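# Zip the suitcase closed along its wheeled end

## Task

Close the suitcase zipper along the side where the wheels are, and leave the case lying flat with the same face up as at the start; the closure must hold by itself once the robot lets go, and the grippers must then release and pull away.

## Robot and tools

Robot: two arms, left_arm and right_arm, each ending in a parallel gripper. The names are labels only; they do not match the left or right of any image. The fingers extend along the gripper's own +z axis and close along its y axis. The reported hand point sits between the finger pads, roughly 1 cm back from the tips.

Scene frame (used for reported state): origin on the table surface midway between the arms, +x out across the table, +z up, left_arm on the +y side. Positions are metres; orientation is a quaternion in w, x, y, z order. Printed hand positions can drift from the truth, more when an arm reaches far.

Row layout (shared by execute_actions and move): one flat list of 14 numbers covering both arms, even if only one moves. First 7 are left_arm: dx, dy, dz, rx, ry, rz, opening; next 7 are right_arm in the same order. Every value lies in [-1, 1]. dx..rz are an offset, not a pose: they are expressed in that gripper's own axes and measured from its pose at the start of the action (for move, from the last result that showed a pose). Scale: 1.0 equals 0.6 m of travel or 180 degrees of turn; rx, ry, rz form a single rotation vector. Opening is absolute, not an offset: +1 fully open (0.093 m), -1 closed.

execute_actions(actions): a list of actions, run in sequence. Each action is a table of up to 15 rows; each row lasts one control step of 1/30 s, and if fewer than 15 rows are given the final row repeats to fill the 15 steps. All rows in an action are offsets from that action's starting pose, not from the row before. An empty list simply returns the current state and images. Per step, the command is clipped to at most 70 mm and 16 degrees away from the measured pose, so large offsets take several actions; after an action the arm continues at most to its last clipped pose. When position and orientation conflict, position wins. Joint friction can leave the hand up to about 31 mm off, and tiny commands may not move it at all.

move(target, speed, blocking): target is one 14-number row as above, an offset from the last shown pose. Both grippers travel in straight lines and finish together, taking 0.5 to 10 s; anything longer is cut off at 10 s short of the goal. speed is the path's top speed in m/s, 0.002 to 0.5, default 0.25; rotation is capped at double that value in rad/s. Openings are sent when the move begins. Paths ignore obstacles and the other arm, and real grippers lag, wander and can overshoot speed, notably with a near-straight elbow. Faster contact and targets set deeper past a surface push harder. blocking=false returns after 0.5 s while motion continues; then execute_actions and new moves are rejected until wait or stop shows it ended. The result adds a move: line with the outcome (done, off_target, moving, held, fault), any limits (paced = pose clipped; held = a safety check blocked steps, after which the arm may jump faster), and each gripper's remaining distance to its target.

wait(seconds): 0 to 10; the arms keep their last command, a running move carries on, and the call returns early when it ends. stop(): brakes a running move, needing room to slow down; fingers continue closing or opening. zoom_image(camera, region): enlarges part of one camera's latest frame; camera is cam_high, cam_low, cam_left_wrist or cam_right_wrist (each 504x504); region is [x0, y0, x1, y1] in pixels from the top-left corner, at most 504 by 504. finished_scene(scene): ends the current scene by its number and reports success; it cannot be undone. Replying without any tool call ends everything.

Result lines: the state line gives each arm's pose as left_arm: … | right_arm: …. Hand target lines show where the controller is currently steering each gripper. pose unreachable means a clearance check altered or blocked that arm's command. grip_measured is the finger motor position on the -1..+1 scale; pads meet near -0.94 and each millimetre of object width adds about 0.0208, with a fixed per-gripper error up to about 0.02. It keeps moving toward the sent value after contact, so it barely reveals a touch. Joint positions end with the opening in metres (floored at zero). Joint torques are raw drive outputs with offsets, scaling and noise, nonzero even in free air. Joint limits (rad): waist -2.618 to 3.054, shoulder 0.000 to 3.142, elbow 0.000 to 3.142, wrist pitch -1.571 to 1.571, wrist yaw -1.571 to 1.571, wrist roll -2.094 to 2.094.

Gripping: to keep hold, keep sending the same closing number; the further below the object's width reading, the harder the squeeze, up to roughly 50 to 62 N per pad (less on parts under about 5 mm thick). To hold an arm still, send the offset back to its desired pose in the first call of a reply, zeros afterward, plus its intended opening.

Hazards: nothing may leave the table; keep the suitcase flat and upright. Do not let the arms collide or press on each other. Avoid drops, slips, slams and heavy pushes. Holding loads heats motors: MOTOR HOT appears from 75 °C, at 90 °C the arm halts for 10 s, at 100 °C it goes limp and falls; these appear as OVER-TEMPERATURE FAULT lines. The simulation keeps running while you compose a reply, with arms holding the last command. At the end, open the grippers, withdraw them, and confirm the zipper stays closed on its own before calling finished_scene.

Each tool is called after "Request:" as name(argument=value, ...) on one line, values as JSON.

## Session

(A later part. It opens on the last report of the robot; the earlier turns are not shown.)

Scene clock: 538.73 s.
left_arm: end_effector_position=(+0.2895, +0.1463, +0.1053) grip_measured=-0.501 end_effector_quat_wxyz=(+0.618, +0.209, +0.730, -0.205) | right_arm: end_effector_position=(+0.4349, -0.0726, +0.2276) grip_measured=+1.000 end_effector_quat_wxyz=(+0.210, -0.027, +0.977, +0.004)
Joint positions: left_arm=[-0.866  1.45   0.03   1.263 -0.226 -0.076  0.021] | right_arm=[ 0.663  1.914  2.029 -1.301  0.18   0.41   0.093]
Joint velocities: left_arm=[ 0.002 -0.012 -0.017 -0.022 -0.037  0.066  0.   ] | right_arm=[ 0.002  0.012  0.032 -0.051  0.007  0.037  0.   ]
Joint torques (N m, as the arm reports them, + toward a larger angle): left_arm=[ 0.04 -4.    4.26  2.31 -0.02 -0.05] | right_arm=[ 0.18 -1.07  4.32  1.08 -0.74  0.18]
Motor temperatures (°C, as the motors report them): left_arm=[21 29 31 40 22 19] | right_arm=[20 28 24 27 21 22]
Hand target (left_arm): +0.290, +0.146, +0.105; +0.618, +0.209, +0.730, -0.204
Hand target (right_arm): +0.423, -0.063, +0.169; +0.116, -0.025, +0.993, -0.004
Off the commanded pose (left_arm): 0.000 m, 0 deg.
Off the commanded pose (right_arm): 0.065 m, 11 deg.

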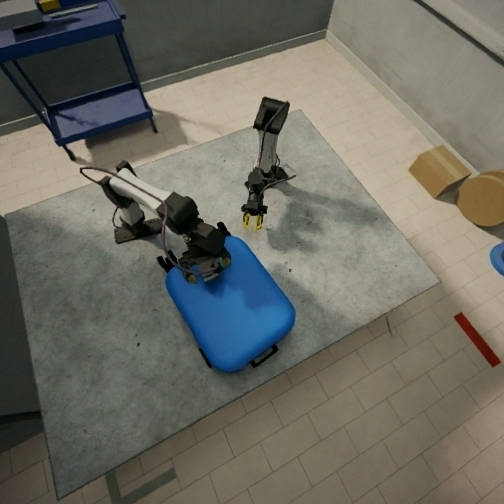

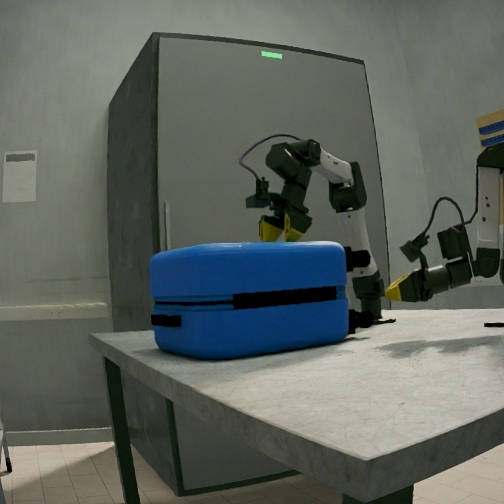

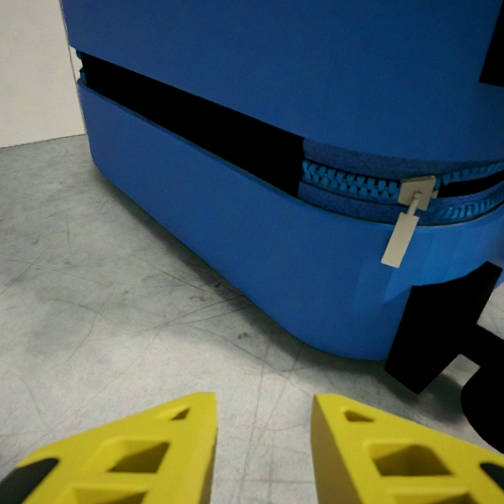

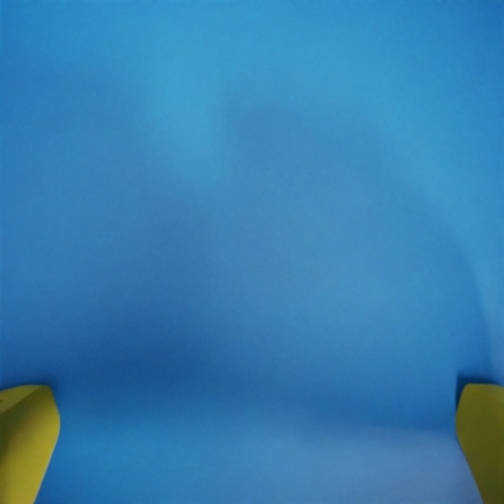

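Request:
execute_actions(actions=[[[0,0,0,0,0,0,-0.5, -0.01,0,-0.02,0,0,0,1],[0,0,0,0,0,0,-0.5, -0.01,0,-0.02,0,0,0,1],[0,0,0,0,0,0,-0.5, -0.01,0,-0.02,0,0,0,1],[0,0,0,0,0,0,-0.5, -0.02,0,-0.04,0,0,0,1],[0,0,0,0,0,0,-0.5, -0.02,0,-0.04,0,0,0,1],[0,0,0,0,0,0,-0.5, -0.027,0,-0.06,0,0,0,1]]])

Request:
move(target=[0,0,0,0,0,0,-0.5, 0.20,-0.15,-0.11,0,0.03,-0.04,1], speed=0.15)

Scene clock: 563.90 s.
left_arm: end_effector_position=(+0.2895, +0.1463, +0.1053) grip_measured=-0.501 end_effector_quat_wxyz=(+0.618, +0.209, +0.730, -0.205) | right_arm: end_effector_position=(+0.4389, -0.0709, +0.2705) grip_measured=+1.000 end_effector_quat_wxyz=(+0.225, -0.023, +0.974, +0.010)
Joint positions: left_arm=[-0.866  1.45   0.03   1.263 -0.226 -0.076  0.021] | right_arm=[ 0.664  1.999  2.327 -1.481  0.185  0.413  0.093]
Joint velocities: left_arm=[ 0.007 -0.007 -0.007 -0.051 -0.007 -0.022 -0.002] | right_arm=[ 0.002  0.085  0.042 -0.183 -0.022 -0.037  0.   ]
Joint torques (N m, as the arm reports them, + toward a larger angle): left_arm=[-0.27 -4.17  4.24  2.23  0.05  0.01] | right_arm=[-0.3  -9.54  8.64  1.46  0.08 -0.12]
Motor temperatures (°C, as the motors report them): left_arm=[21 27 30 42 21 19] | right_arm=[20 27 25 26 22 23]
Hand target (left_arm): +0.289, +0.146, +0.105; +0.618, +0.209, +0.730, -0.205
Hand target (right_arm): +0.436, -0.073, +0.268; +0.211, -0.027, +0.977, +0.005
Off the commanded pose (left_arm): 0.000 m, 0 deg.
Off the commanded pose (right_arm): 0.005 m, 2 deg.

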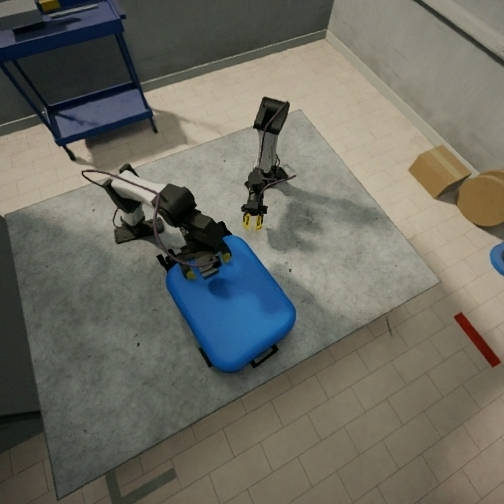

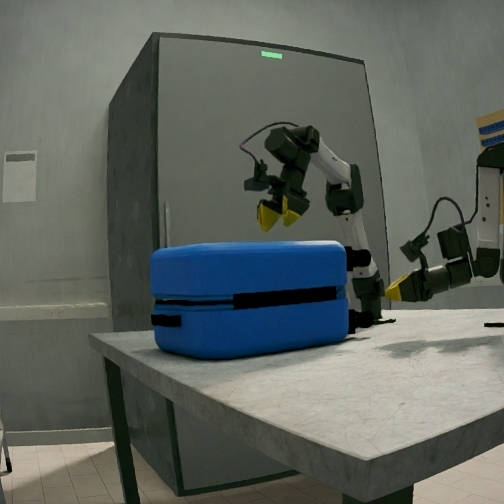

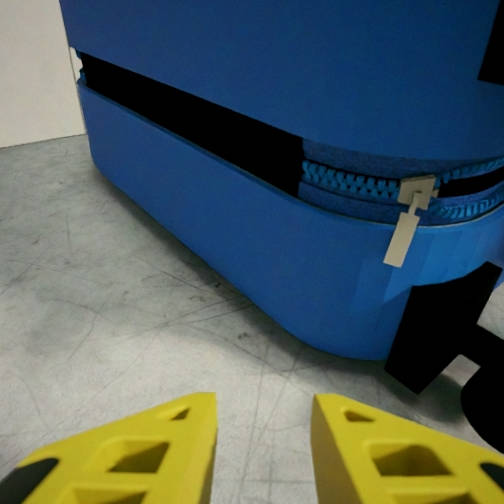

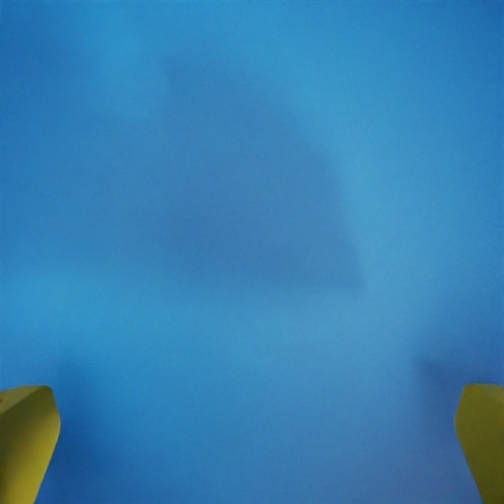

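Scene clock: 565.47 s.
left_arm: end_effector_position=(+0.2895, +0.1463, +0.1053) grip_measured=-0.501 end_effector_quat_wxyz=(+0.618, +0.209, +0.730, -0.205) | right_arm: end_effector_position=(+0.3105, -0.1631, +0.2812) grip_measured=+1.000 end_effector_quat_wxyz=(+0.192, -0.083, +0.978, -0.003)
Joint positions: left_arm=[-0.866  1.45   0.03   1.263 -0.226 -0.076  0.021] | right_arm=[ 0.558  1.434  1.741 -1.509  0.12   0.202  0.093]
Joint velocities: left_arm=[ 0.007  0.002  0.017  0.051  0.037 -0.022 -0.001] | right_arm=[-0.012  0.007  0.012 -0.066 -0.081 -0.051  0.   ]
Joint torques (N m, as the arm reports them, + toward a larger angle): left_arm=[ 0.09 -3.91  4.29  2.25  0.03 -0.03] | right_arm=[-0.76 -5.63  4.76  1.37 -0.01 -0.12]
Motor temperatures (°C, as the motors report them): left_arm=[21 27 30 42 21 19] | right_arm=[20 28 25 26 22 23]
Hand target (left_arm): +0.289, +0.146, +0.105; +0.618, +0.209, +0.730, -0.205
Hand target (right_arm): +0.306, -0.166, +0.275; +0.179, -0.085, +0.980, -0.004
Off the commanded pose (left_arm): 0.000 m, 0 deg.
Off the commanded pose (right_arm): 0.008 m, 2 deg.
move: done

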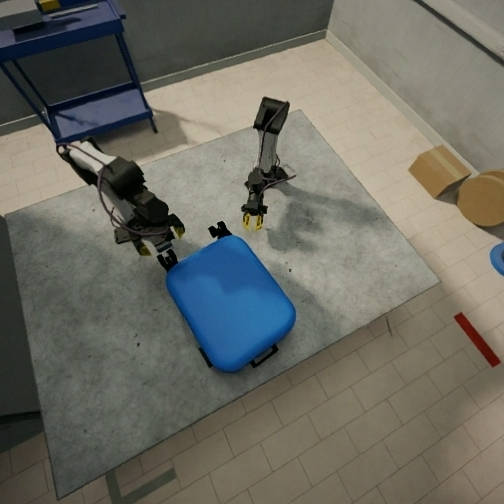

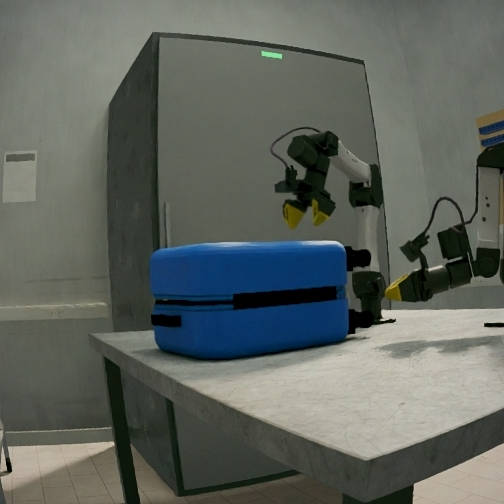

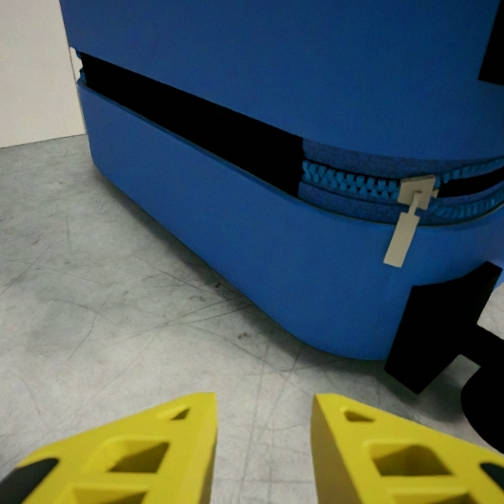

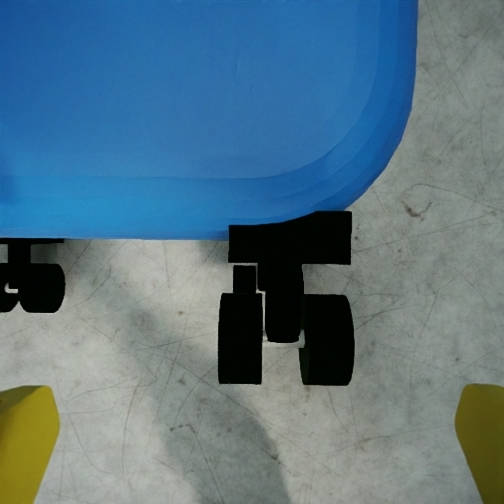

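Request:
move(target=[0,0,0,0,0,0,-0.5, 0.037,-0.018,0.14,0,0.04,0,1], speed=0.08)

Scene clock: 581.43 s.
left_arm: end_effector_position=(+0.2895, +0.1463, +0.1053) grip_measured=-0.501 end_effector_quat_wxyz=(+0.618, +0.209, +0.730, -0.205) | right_arm: end_effector_position=(+0.3212, -0.1737, +0.2035) grip_measured=+1.000 end_effector_quat_wxyz=(+0.138, -0.083, +0.987, -0.008)
Joint positions: left_arm=[-0.866  1.45   0.03   1.263 -0.226 -0.076  0.021] | right_arm=[ 0.488  1.44   1.447 -1.311  0.08   0.145  0.093]
Joint velocities: left_arm=[-0.017  0.007 -0.007  0.022  0.022 -0.007 -0.   ] | right_arm=[-0.007 -0.007 -0.007 -0.037 -0.037 -0.037  0.   ]
Joint torques (N m, as the arm reports them, + toward a larger angle): left_arm=[-0.26 -4.13  4.28  2.23  0.01 -0.04] | right_arm=[-0.73 -4.88  5.56  1.4  -0.03 -0.15]
Motor temperatures (°C, as the motors report them): left_arm=[21 26 29 42 21 19] | right_arm=[20 29 25 27 21 23]
Hand target (left_arm): +0.289, +0.146, +0.105; +0.618, +0.209, +0.730, -0.205
Hand target (right_arm): +0.322, -0.175, +0.195; +0.130, -0.083, +0.988, -0.007
Off the commanded pose (left_arm): 0.000 m, 0 deg.
Off the commanded pose (right_arm): 0.008 m, 1 deg.
move: done

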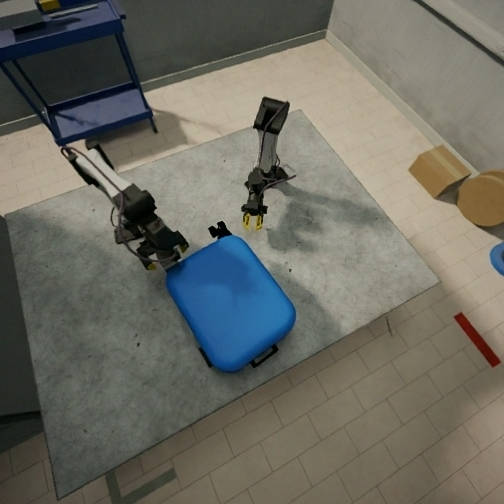

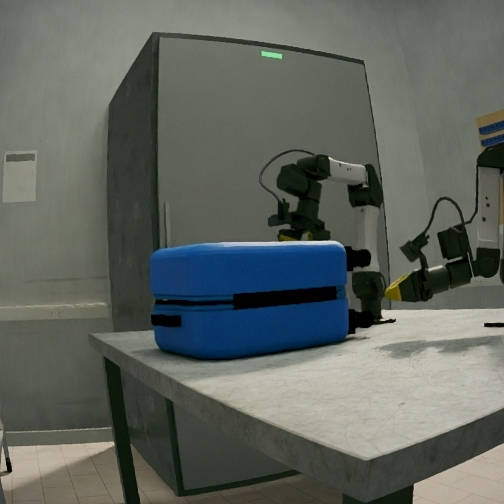

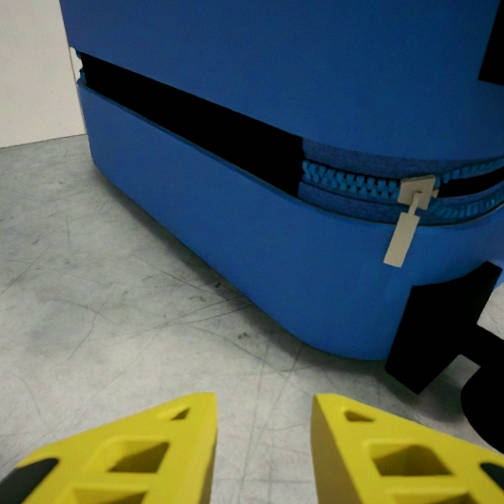

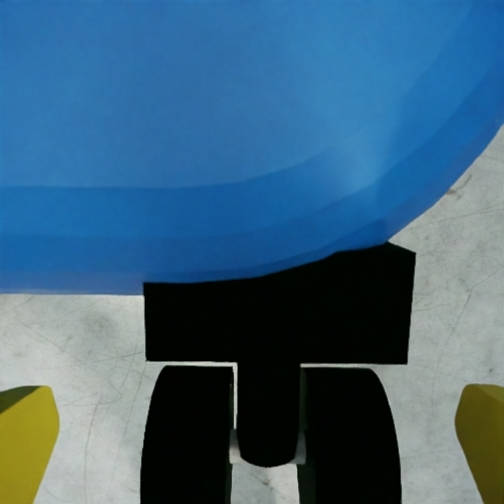

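Request:
execute_actions(actions=[[[0,0,0,0,0,0,-0.5, 0.005,-0.006,0.025,0,0,0,0.5]],[[0,0,0,0,0,0,-0.5, 0,0,0,0,0,0,0.1]],[[0,0,0,0,0,0,-0.5, 0,0,0,0,0,0,-0.2]]])

Scene clock: 601.97 s.
left_arm: end_effector_position=(+0.2895, +0.1463, +0.1053) grip_measured=-0.501 end_effector_quat_wxyz=(+0.618, +0.209, +0.730, -0.205) | right_arm: end_effector_position=(+0.3229, -0.1763, +0.1919) grip_measured=+0.039 end_effector_quat_wxyz=(+0.137, -0.083, +0.987, -0.011)
Joint positions: left_arm=[-0.866  1.45   0.03   1.263 -0.226 -0.076  0.021] | right_arm=[ 0.479  1.436  1.397 -1.268  0.083  0.136  0.047]
Joint velocities: left_arm=[ 0.017  0.002 -0.007  0.037 -0.037 -0.022 -0.001] | right_arm=[ 0.002  0.002  0.007 -0.037  0.022 -0.081 -0.   ]
Joint torques (N m, as the arm reports them, + toward a larger angle): left_arm=[-0.25 -4.13  3.91  2.2   0.02 -0.02] | right_arm=[-0.21 -5.7   7.35  1.25  0.06 -0.07]
Motor temperatures (°C, as the motors report them): left_arm=[21 26 29 43 21 19] | right_arm=[20 29 25 27 21 22]
Hand target (left_arm): +0.289, +0.146, +0.105; +0.618, +0.209, +0.730, -0.205
Hand target (right_arm): +0.323, -0.176, +0.192; +0.137, -0.083, +0.987, -0.011
Off the commanded pose (left_arm): 0.000 m, 0 deg.
Off the commanded pose (right_arm): 0.000 m, 0 deg.

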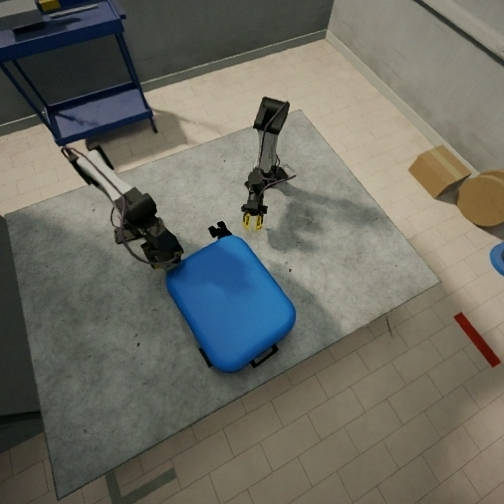

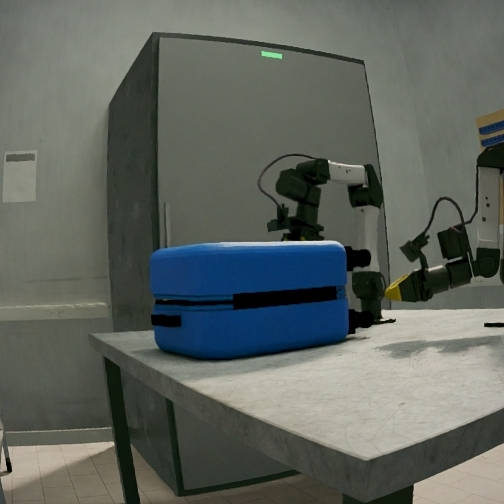

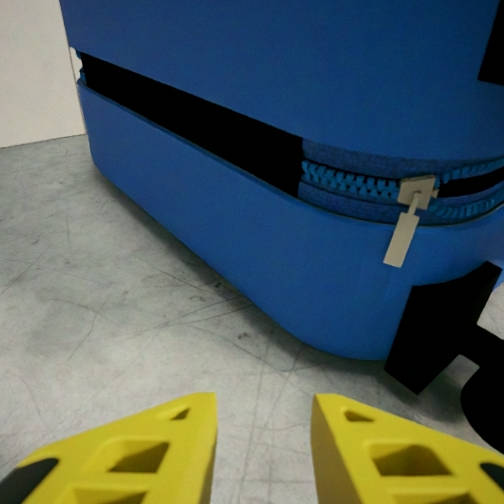

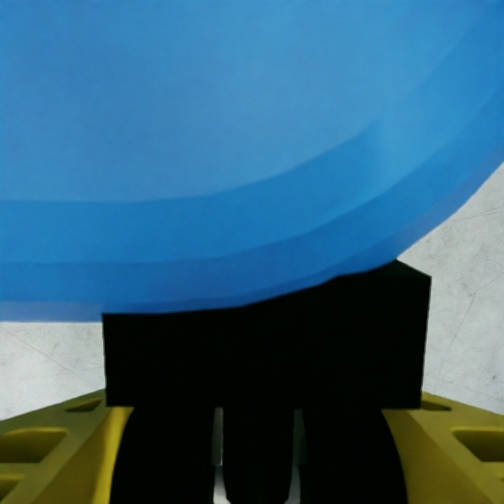

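Request:
move(target=[-0.005,0.145,-0.007,0.115,0.005,0.018,-0.5, 0.032,0.185,-0.018,0.037,0.006,0.134,-0.2], speed=0.05)

Scene clock: 628.83 s.
left_arm: end_effector_position=(+0.3316, +0.2204, +0.1123) grip_measured=-0.501 end_effector_quat_wxyz=(+0.582, +0.345, +0.671, -0.303) | right_arm: end_effector_position=(+0.2861, -0.0705, +0.1918) grip_measured=+0.039 end_effector_quat_wxyz=(+0.134, +0.110, +0.984, -0.035)
Joint positions: left_arm=[-0.036  1.498  0.17   1.087  0.944  0.192  0.021] | right_arm=[ 0.94   1.611  1.57  -1.412  0.254  0.984  0.047]
Joint velocities: left_arm=[-0.002 -0.007  0.027 -0.051 -0.095  0.022 -0.001] | right_arm=[-0.032 -0.007 -0.002  0.051 -0.022  0.022  0.001]
Joint torques (N m, as the arm reports them, + toward a larger angle): left_arm=[ 0.33 -3.02  5.44  1.72  0.28  0.01] | right_arm=[ 0.17 -5.82  8.88  0.6   0.26  0.45]
Motor temperatures (°C, as the motors report them): left_arm=[21 25 29 43 21 19] | right_arm=[20 30 27 26 21 23]
Hand target (left_arm): +0.334, +0.222, +0.106; +0.571, +0.342, +0.680, -0.309
Hand target (right_arm): +0.286, -0.069, +0.194; +0.133, +0.131, +0.982, -0.038
Off the commanded pose (left_arm): 0.008 m, 2 deg.
Off the commanded pose (right_arm): 0.002 m, 3 deg.
move: off_target (right_arm)

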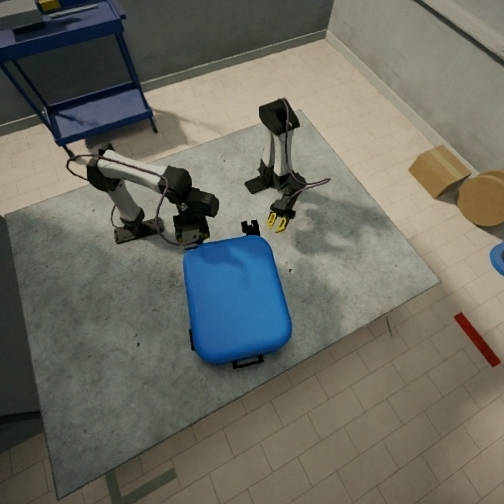

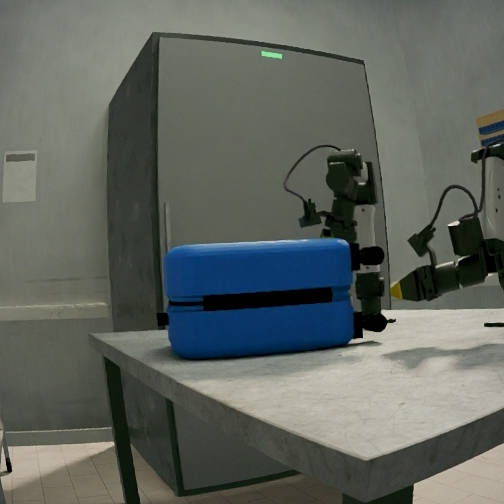

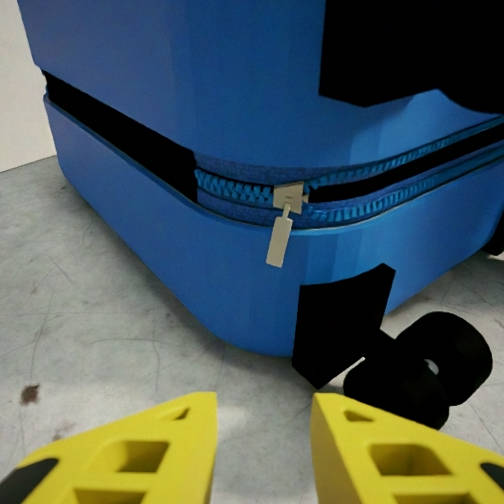

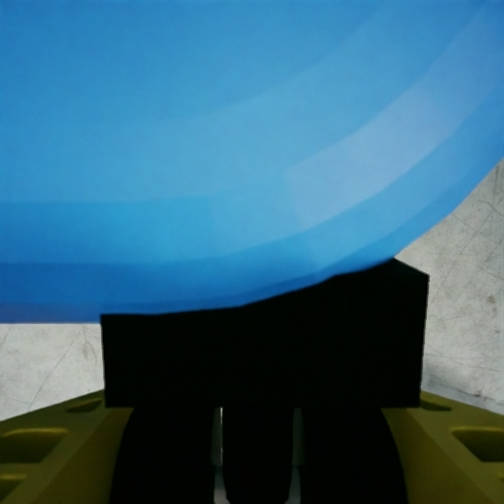

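Request:
move(target=[0.015,-0.02,0.10,0,0.01,0,-0.5, 0.009,0,0.032,0,0,0,-0.2], speed=0.05)

Scene clock: 641.73 s.
left_arm: end_effector_position=(+0.3514, +0.1683, +0.0981) grip_measured=-0.501 end_effector_quat_wxyz=(+0.573, +0.352, +0.677, -0.299) | right_arm: end_effector_position=(+0.2858, -0.0716, +0.1869) grip_measured=+0.039 end_effector_quat_wxyz=(+0.142, +0.108, +0.983, -0.029)
Joint positions: left_arm=[-0.278  1.686  0.259  1.208  0.708  0.142  0.021] | right_arm=[ 0.94   1.584  1.519 -1.367  0.257  0.978  0.047]
Joint velocities: left_arm=[-0.002 -0.002 -0.007  0.066 -0.051 -0.037 -0.   ] | right_arm=[ 0.007 -0.007  0.007 -0.037 -0.037 -0.007  0.001]
Joint torques (N m, as the arm reports them, + toward a larger angle): left_arm=[-0.73 -4.2   5.01  2.16  0.14 -0.05] | right_arm=[-0.28 -6.03  3.65  1.28  0.16  0.  ]
Motor temperatures (°C, as the motors report them): left_arm=[21 25 30 42 21 19] | right_arm=[20 30 28 26 21 23]
Hand target (left_arm): +0.356, +0.166, +0.095; +0.571, +0.349, +0.680, -0.298
Hand target (right_arm): +0.285, -0.072, +0.172; +0.134, +0.110, +0.984, -0.036
Off the commanded pose (left_arm): 0.006 m, 1 deg.
Off the commanded pose (right_arm): 0.015 m, 1 deg.
move: off_target (right_arm)

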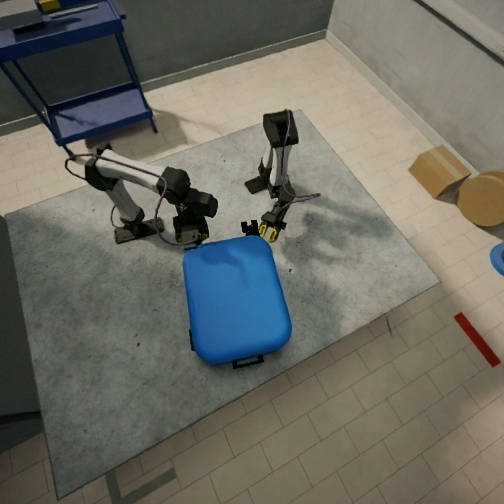

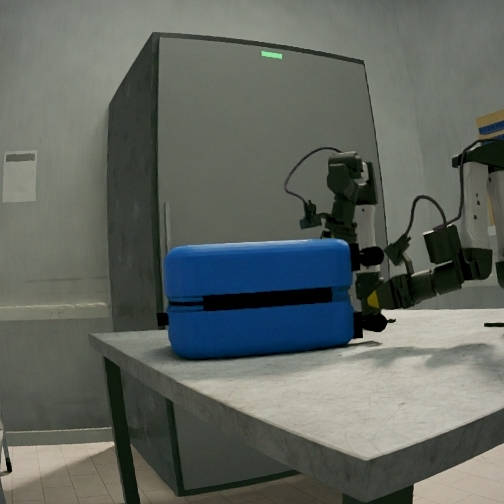

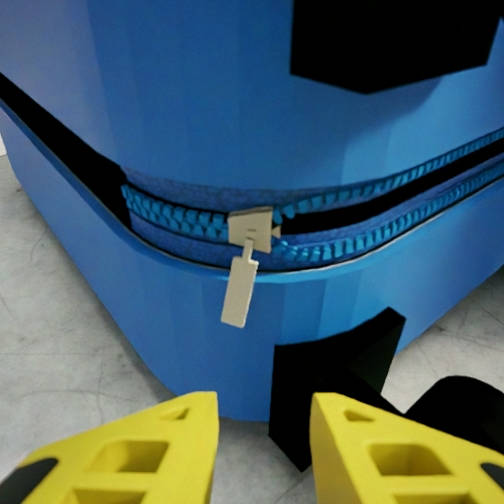

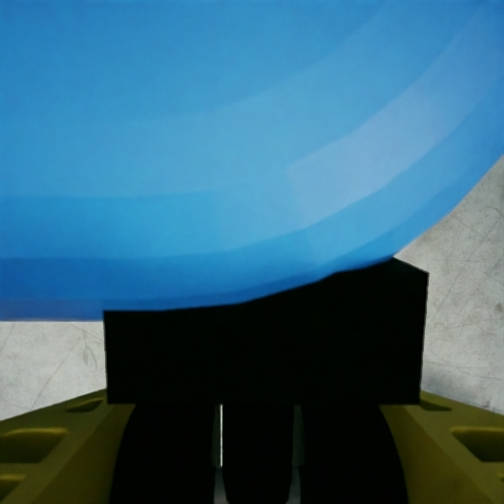

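Request:
move(target=[-0.014,0.02,0.05,0,0,0,-0.45, 0.009,0,0.032,0,0,0,-0.2], speed=0.03)

Scene clock: 647.40 s.
left_arm: end_effector_position=(+0.3764, +0.1525, +0.1126) grip_measured=-0.451 end_effector_quat_wxyz=(+0.589, +0.357, +0.662, -0.296) | right_arm: end_effector_position=(+0.2857, -0.0726, +0.1840) grip_measured=+0.039 end_effector_quat_wxyz=(+0.151, +0.109, +0.982, -0.022)
Joint positions: left_arm=[-0.315  1.729  0.369  1.191  0.676  0.135  0.024] | right_arm=[ 0.94   1.559  1.479 -1.33   0.261  0.975  0.047]
Joint velocities: left_arm=[ 0.007  0.002  0.012  0.037 -0.051 -0.066 -0.   ] | right_arm=[-0.002  0.002 -0.012  0.037 -0.037 -0.007  0.   ]
Joint torques (N m, as the arm reports them, + toward a larger angle): left_arm=[-0.61 -5.19  5.46  1.84  0.05 -0.1 ] | right_arm=[-0.3  -5.72  3.27  1.4   0.16 -0.05]
Motor temperatures (°C, as the motors report them): left_arm=[21 25 30 42 21 19] | right_arm=[20 30 28 26 21 23]
Hand target (left_arm): +0.379, +0.150, +0.101; +0.573, +0.352, +0.677, -0.299
Hand target (right_arm): +0.285, -0.073, +0.167; +0.142, +0.108, +0.983, -0.030
Off the commanded pose (left_arm): 0.012 m, 3 deg.
Off the commanded pose (right_arm): 0.017 m, 1 deg.
move: off_target (left_arm, right_arm)

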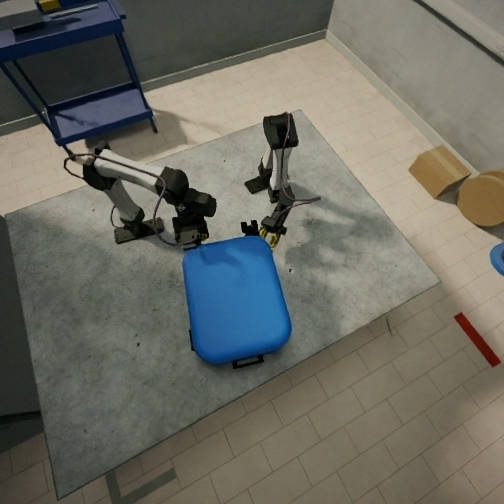

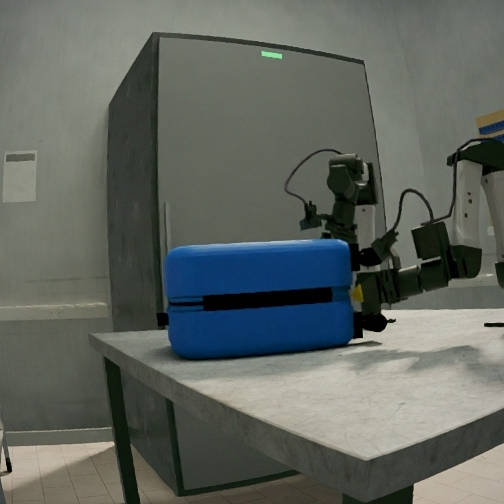

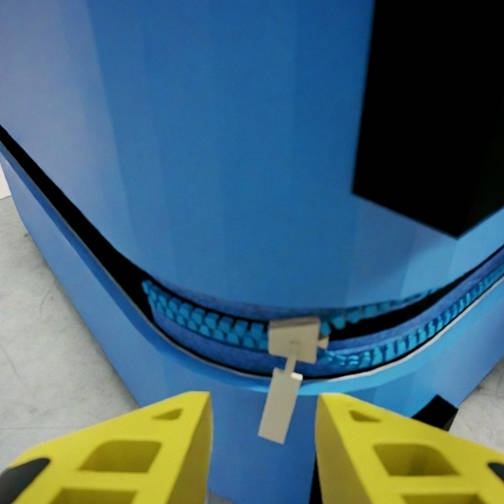

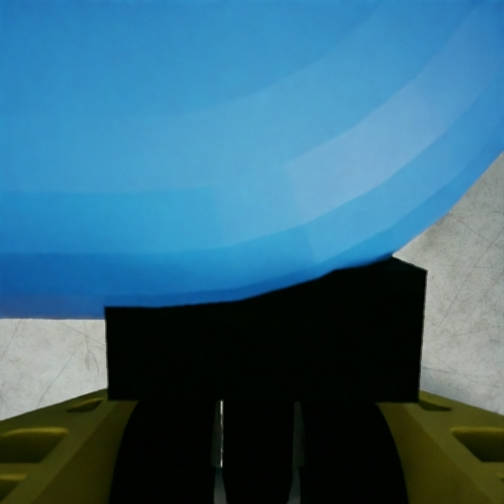

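Request:
move(target=[0.038,-0.008,0.02,0,0.01,0,-0.45, 0.009,0,0.03,0,0.01,0,-0.2], speed=0.02)

Scene clock: 652.57 s.
left_arm: end_effector_position=(+0.3755, +0.1454, +0.0929) grip_measured=-0.451 end_effector_quat_wxyz=(+0.579, +0.360, +0.670, -0.293) | right_arm: end_effector_position=(+0.2857, -0.0726, +0.1838) grip_measured=+0.039 end_effector_quat_wxyz=(+0.150, +0.108, +0.983, -0.018)
Joint positions: left_arm=[-0.344  1.816  0.369  1.25   0.646  0.144  0.024] | right_arm=[ 0.937  1.553  1.472 -1.322  0.255  0.97   0.047]
Joint velocities: left_arm=[ 0.002 -0.012  0.002  0.037 -0.037  0.051 -0.001] | right_arm=[-0.007  0.002 -0.022 -0.037 -0.11   0.066  0.001]
Joint torques (N m, as the arm reports them, + toward a larger angle): left_arm=[-0.64 -5.58  4.75  2.15  0.14  0.04] | right_arm=[-0.98 -5.78  2.93  1.46 -0.05 -0.12]
Motor temperatures (°C, as the motors report them): left_arm=[21 25 30 42 21 19] | right_arm=[20 30 27 26 21 23]
Hand target (left_arm): +0.378, +0.143, +0.088; +0.578, +0.361, +0.672, -0.290
Hand target (right_arm): +0.285, -0.073, +0.166; +0.135, +0.109, +0.985, -0.021
Off the commanded pose (left_arm): 0.006 m, 0 deg.
Off the commanded pose (right_arm): 0.019 m, 2 deg.
move: off_target (right_arm)

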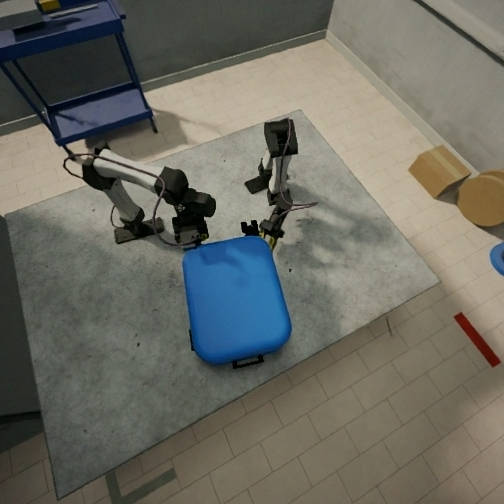

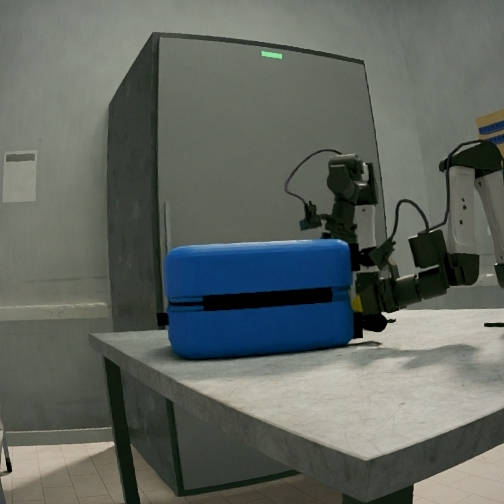

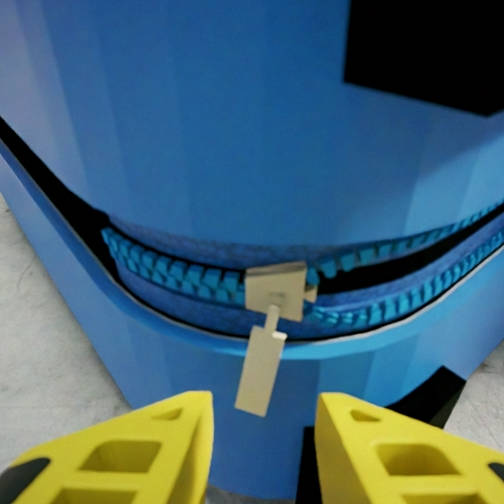

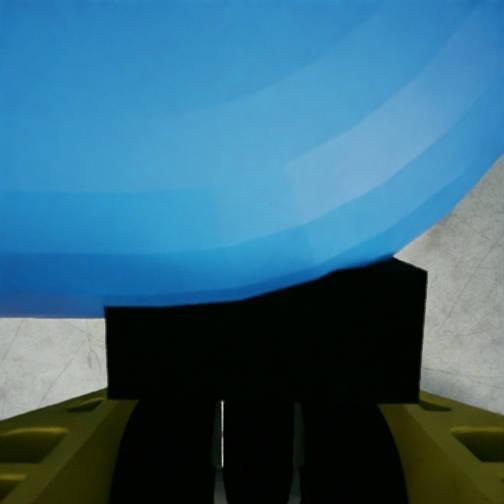

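Request:
execute_actions(actions=[[[-0.012,0,0.022,0,0,0,-0.5, 0.009,0,0.03,0,0.01,0,-0.2]],[[0,0,0.008,0,0,0,-0.5, 0.009,0,0.03,0,0.01,0,-0.2]]])

Scene clock: 658.07 s.
left_arm: end_effector_position=(+0.3782, +0.1394, +0.0956) grip_measured=-0.499 end_effector_quat_wxyz=(+0.580, +0.361, +0.668, -0.294) | right_arm: end_effector_position=(+0.2863, -0.0733, +0.1840) grip_measured=+0.039 end_effector_quat_wxyz=(+0.150, +0.108, +0.983, -0.017)
Joint positions: left_arm=[-0.362  1.816  0.388  1.236  0.633  0.141  0.021] | right_arm=[ 0.932  1.552  1.472 -1.321  0.252  0.965  0.047]
Joint velocities: left_arm=[ 0.012 -0.012  0.022 -0.007  0.066  0.007  0.001] | right_arm=[-0.007 -0.012  0.007 -0.037 -0.037  0.037  0.   ]
Joint torques (N m, as the arm reports them, + toward a larger angle): left_arm=[-0.82 -6.86  5.05  2.15  0.1  -0.13] | right_arm=[-1.12 -6.23  2.59  1.53 -0.11 -0.15]
Motor temperatures (°C, as the motors report them): left_arm=[21 25 30 42 21 19] | right_arm=[20 30 27 26 21 23]
Hand target (left_arm): +0.381, +0.136, +0.095; +0.580, +0.361, +0.668, -0.294
Hand target (right_arm): +0.286, -0.074, +0.166; +0.134, +0.109, +0.985, -0.016
Off the commanded pose (left_arm): 0.005 m, 0 deg.
Off the commanded pose (right_arm): 0.019 m, 2 deg.

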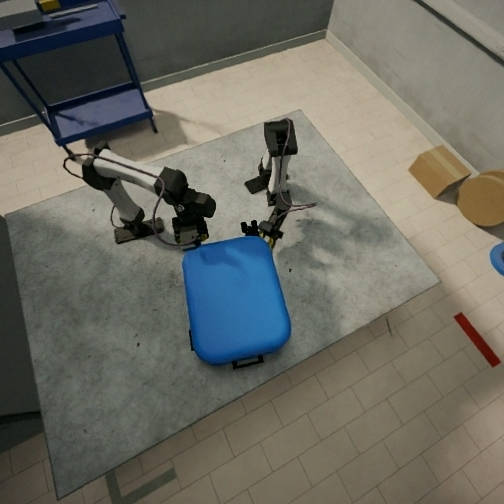

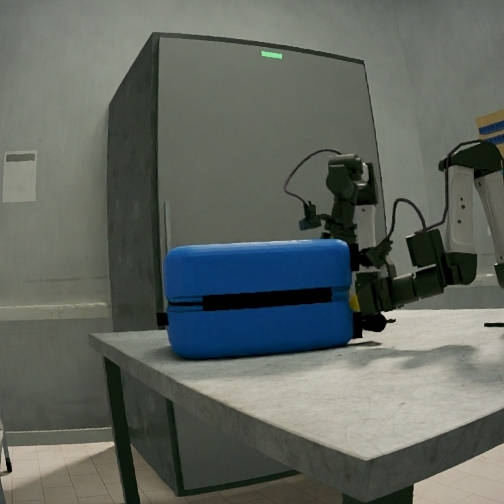

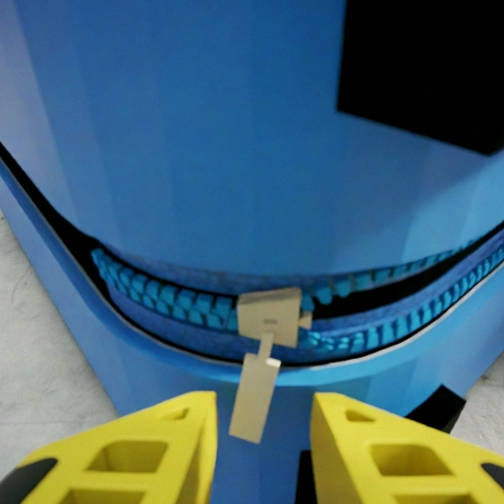

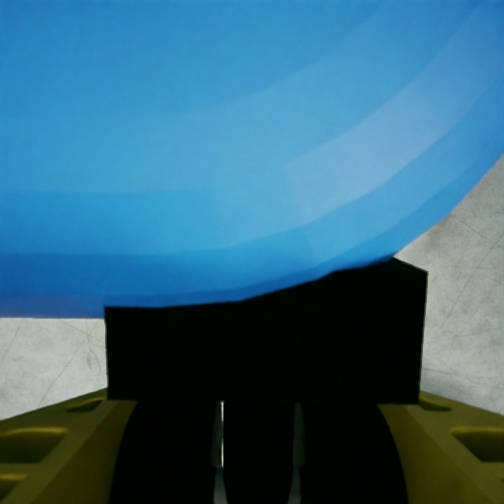

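Looks in contact. Close while pressing lightly forward.

Request:
execute_actions(actions=[[[0,0,0.015,0,0,0,-0.7, 0.009,0,0.03,0,0.01,0,-0.2]],[[0,0,0.012,0,0,0,-1, 0.009,0,0.03,0,0.01,0,-0.2]],[[0,0,0.0,0,0,0,-1, 0.009,0,0.03,0,0.01,0,-0.2]]])

Scene clock: 662.57 s.
left_arm: end_effector_position=(+0.3775, +0.1377, +0.0955) grip_measured=-0.985 end_effector_quat_wxyz=(+0.580, +0.362, +0.668, -0.294) | right_arm: end_effector_position=(+0.2873, -0.0742, +0.1840) grip_measured=+0.039 end_effector_quat_wxyz=(+0.150, +0.108, +0.983, -0.017)
Joint positions: left_arm=[-0.369  1.816  0.388  1.236  0.627  0.14   0.   ] | right_arm=[ 0.928  1.552  1.472 -1.32   0.252  0.962  0.047]
Joint velocities: left_arm=[ 0.032  0.002 -0.002 -0.022 -0.051  0.007  0.   ] | right_arm=[-0.007  0.012  0.002  0.007  0.022 -0.022 -0.001]
Joint torques (N m, as the arm reports them, + toward a larger angle): left_arm=[-0.43 -8.    4.02  2.11  0.14  0.  ] | right_arm=[-1.19 -6.2   2.56  1.53 -0.13 -0.16]
Motor temperatures (°C, as the motors report them): left_arm=[21 26 30 43 21 19] | right_arm=[20 30 27 26 21 23]
Hand target (left_arm): +0.377, +0.138, +0.095; +0.580, +0.362, +0.668, -0.294
Hand target (right_arm): +0.287, -0.075, +0.166; +0.134, +0.109, +0.985, -0.016
Off the commanded pose (left_arm): 0.000 m, 0 deg.
Off the commanded pose (right_arm): 0.019 m, 2 deg.

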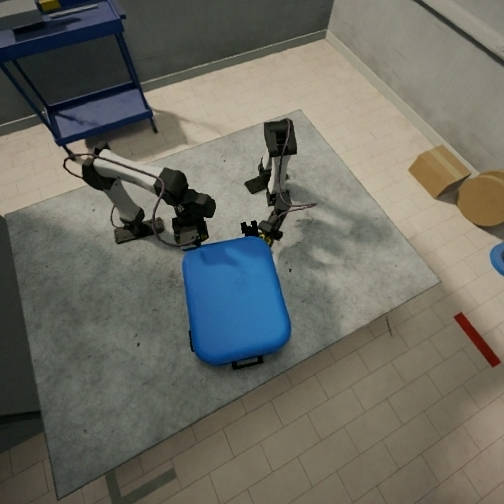

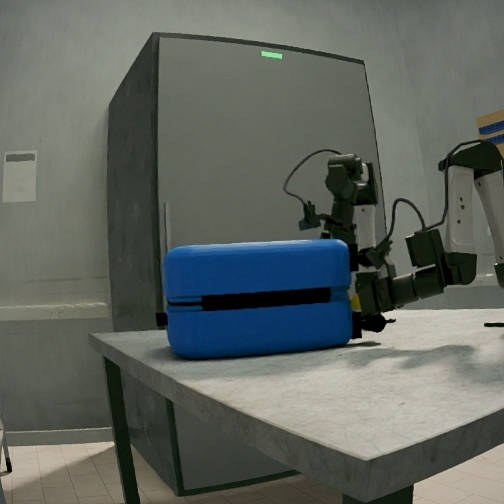

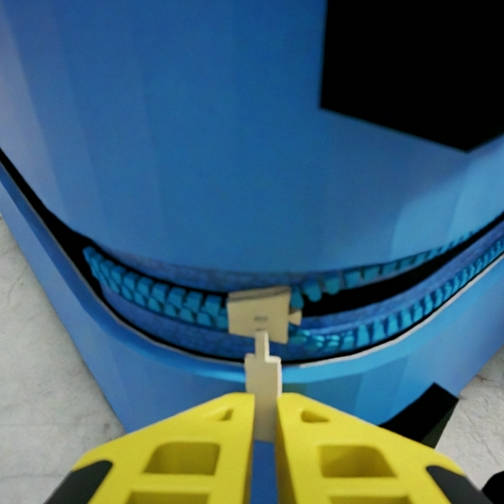

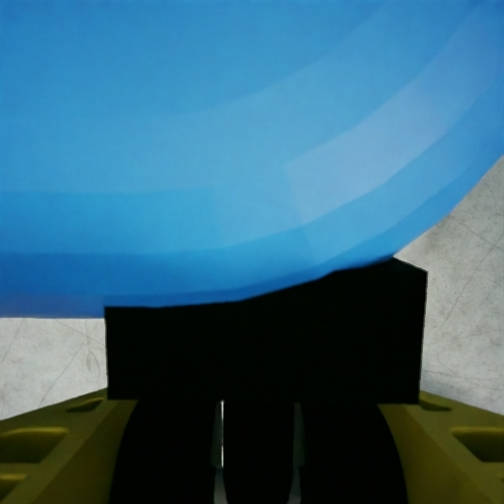

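Request:
move(target=[-0.012,-0.027,-0.003,0,0,-0.25,-1, 0.009,0,0.03,0,0,0,-0.2], speed=0.15)

Scene clock: 679.27 s.
left_arm: end_effector_position=(+0.3657, +0.1284, +0.1022) grip_measured=-0.986 end_effector_quat_wxyz=(+0.425, +0.087, +0.752, -0.496) | right_arm: end_effector_position=(+0.2876, -0.0753, +0.1839) grip_measured=+0.039 end_effector_quat_wxyz=(+0.160, +0.107, +0.981, -0.014)
Joint positions: left_arm=[-0.413  1.773  0.363  1.232  0.597 -0.647  0.   ] | right_arm=[ 0.931  1.535  1.45  -1.298  0.263  0.96   0.047]
Joint velocities: left_arm=[-0.027 -0.027  0.007  0.037 -0.081 -0.051  0.   ] | right_arm=[-0.002 -0.002  0.002 -0.051 -0.037  0.051 -0.   ]
Joint torques (N m, as the arm reports them, + toward a larger angle): left_arm=[-0.74 -9.27  3.54  2.01 -0.12 -0.1 ] | right_arm=[-0.42 -5.87  2.64  1.56  0.07 -0.03]
Motor temperatures (°C, as the motors report them): left_arm=[21 28 30 43 21 19] | right_arm=[20 31 26 26 21 23]
Hand target (left_arm): +0.364, +0.129, +0.103; +0.423, +0.079, +0.755, -0.494
Hand target (right_arm): +0.287, -0.075, +0.166; +0.149, +0.109, +0.983, -0.018
Off the commanded pose (left_arm): 0.002 m, 1 deg.
Off the commanded pose (right_arm): 0.019 m, 1 deg.
move: off_target (right_arm)

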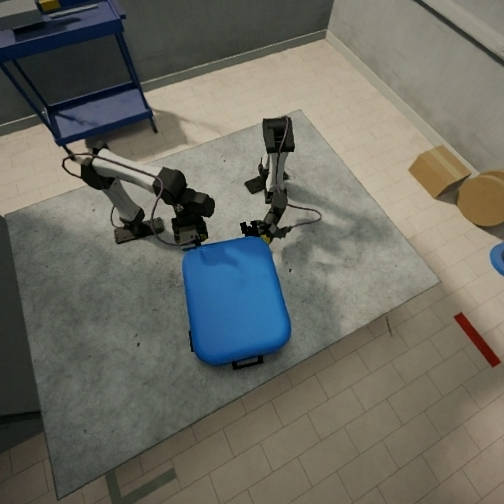

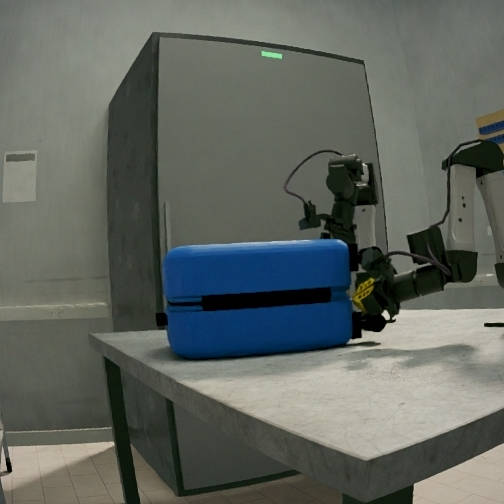

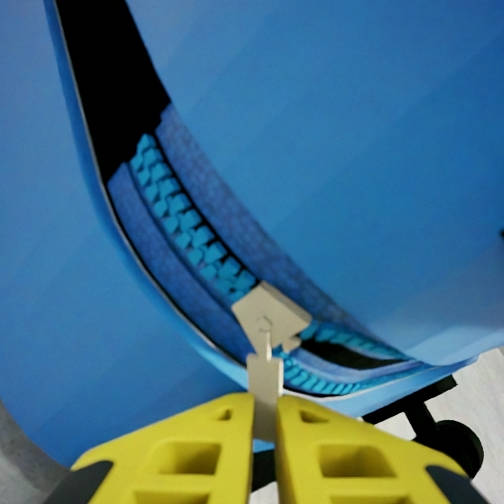

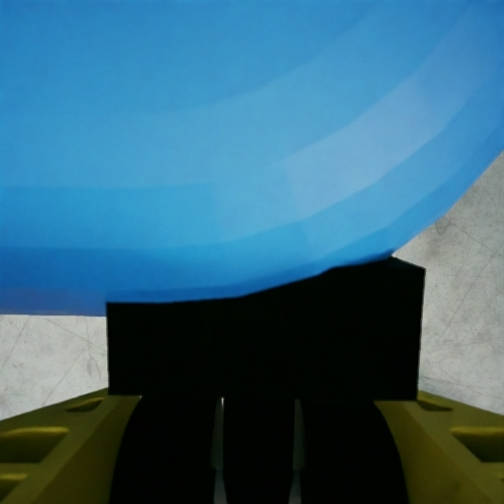

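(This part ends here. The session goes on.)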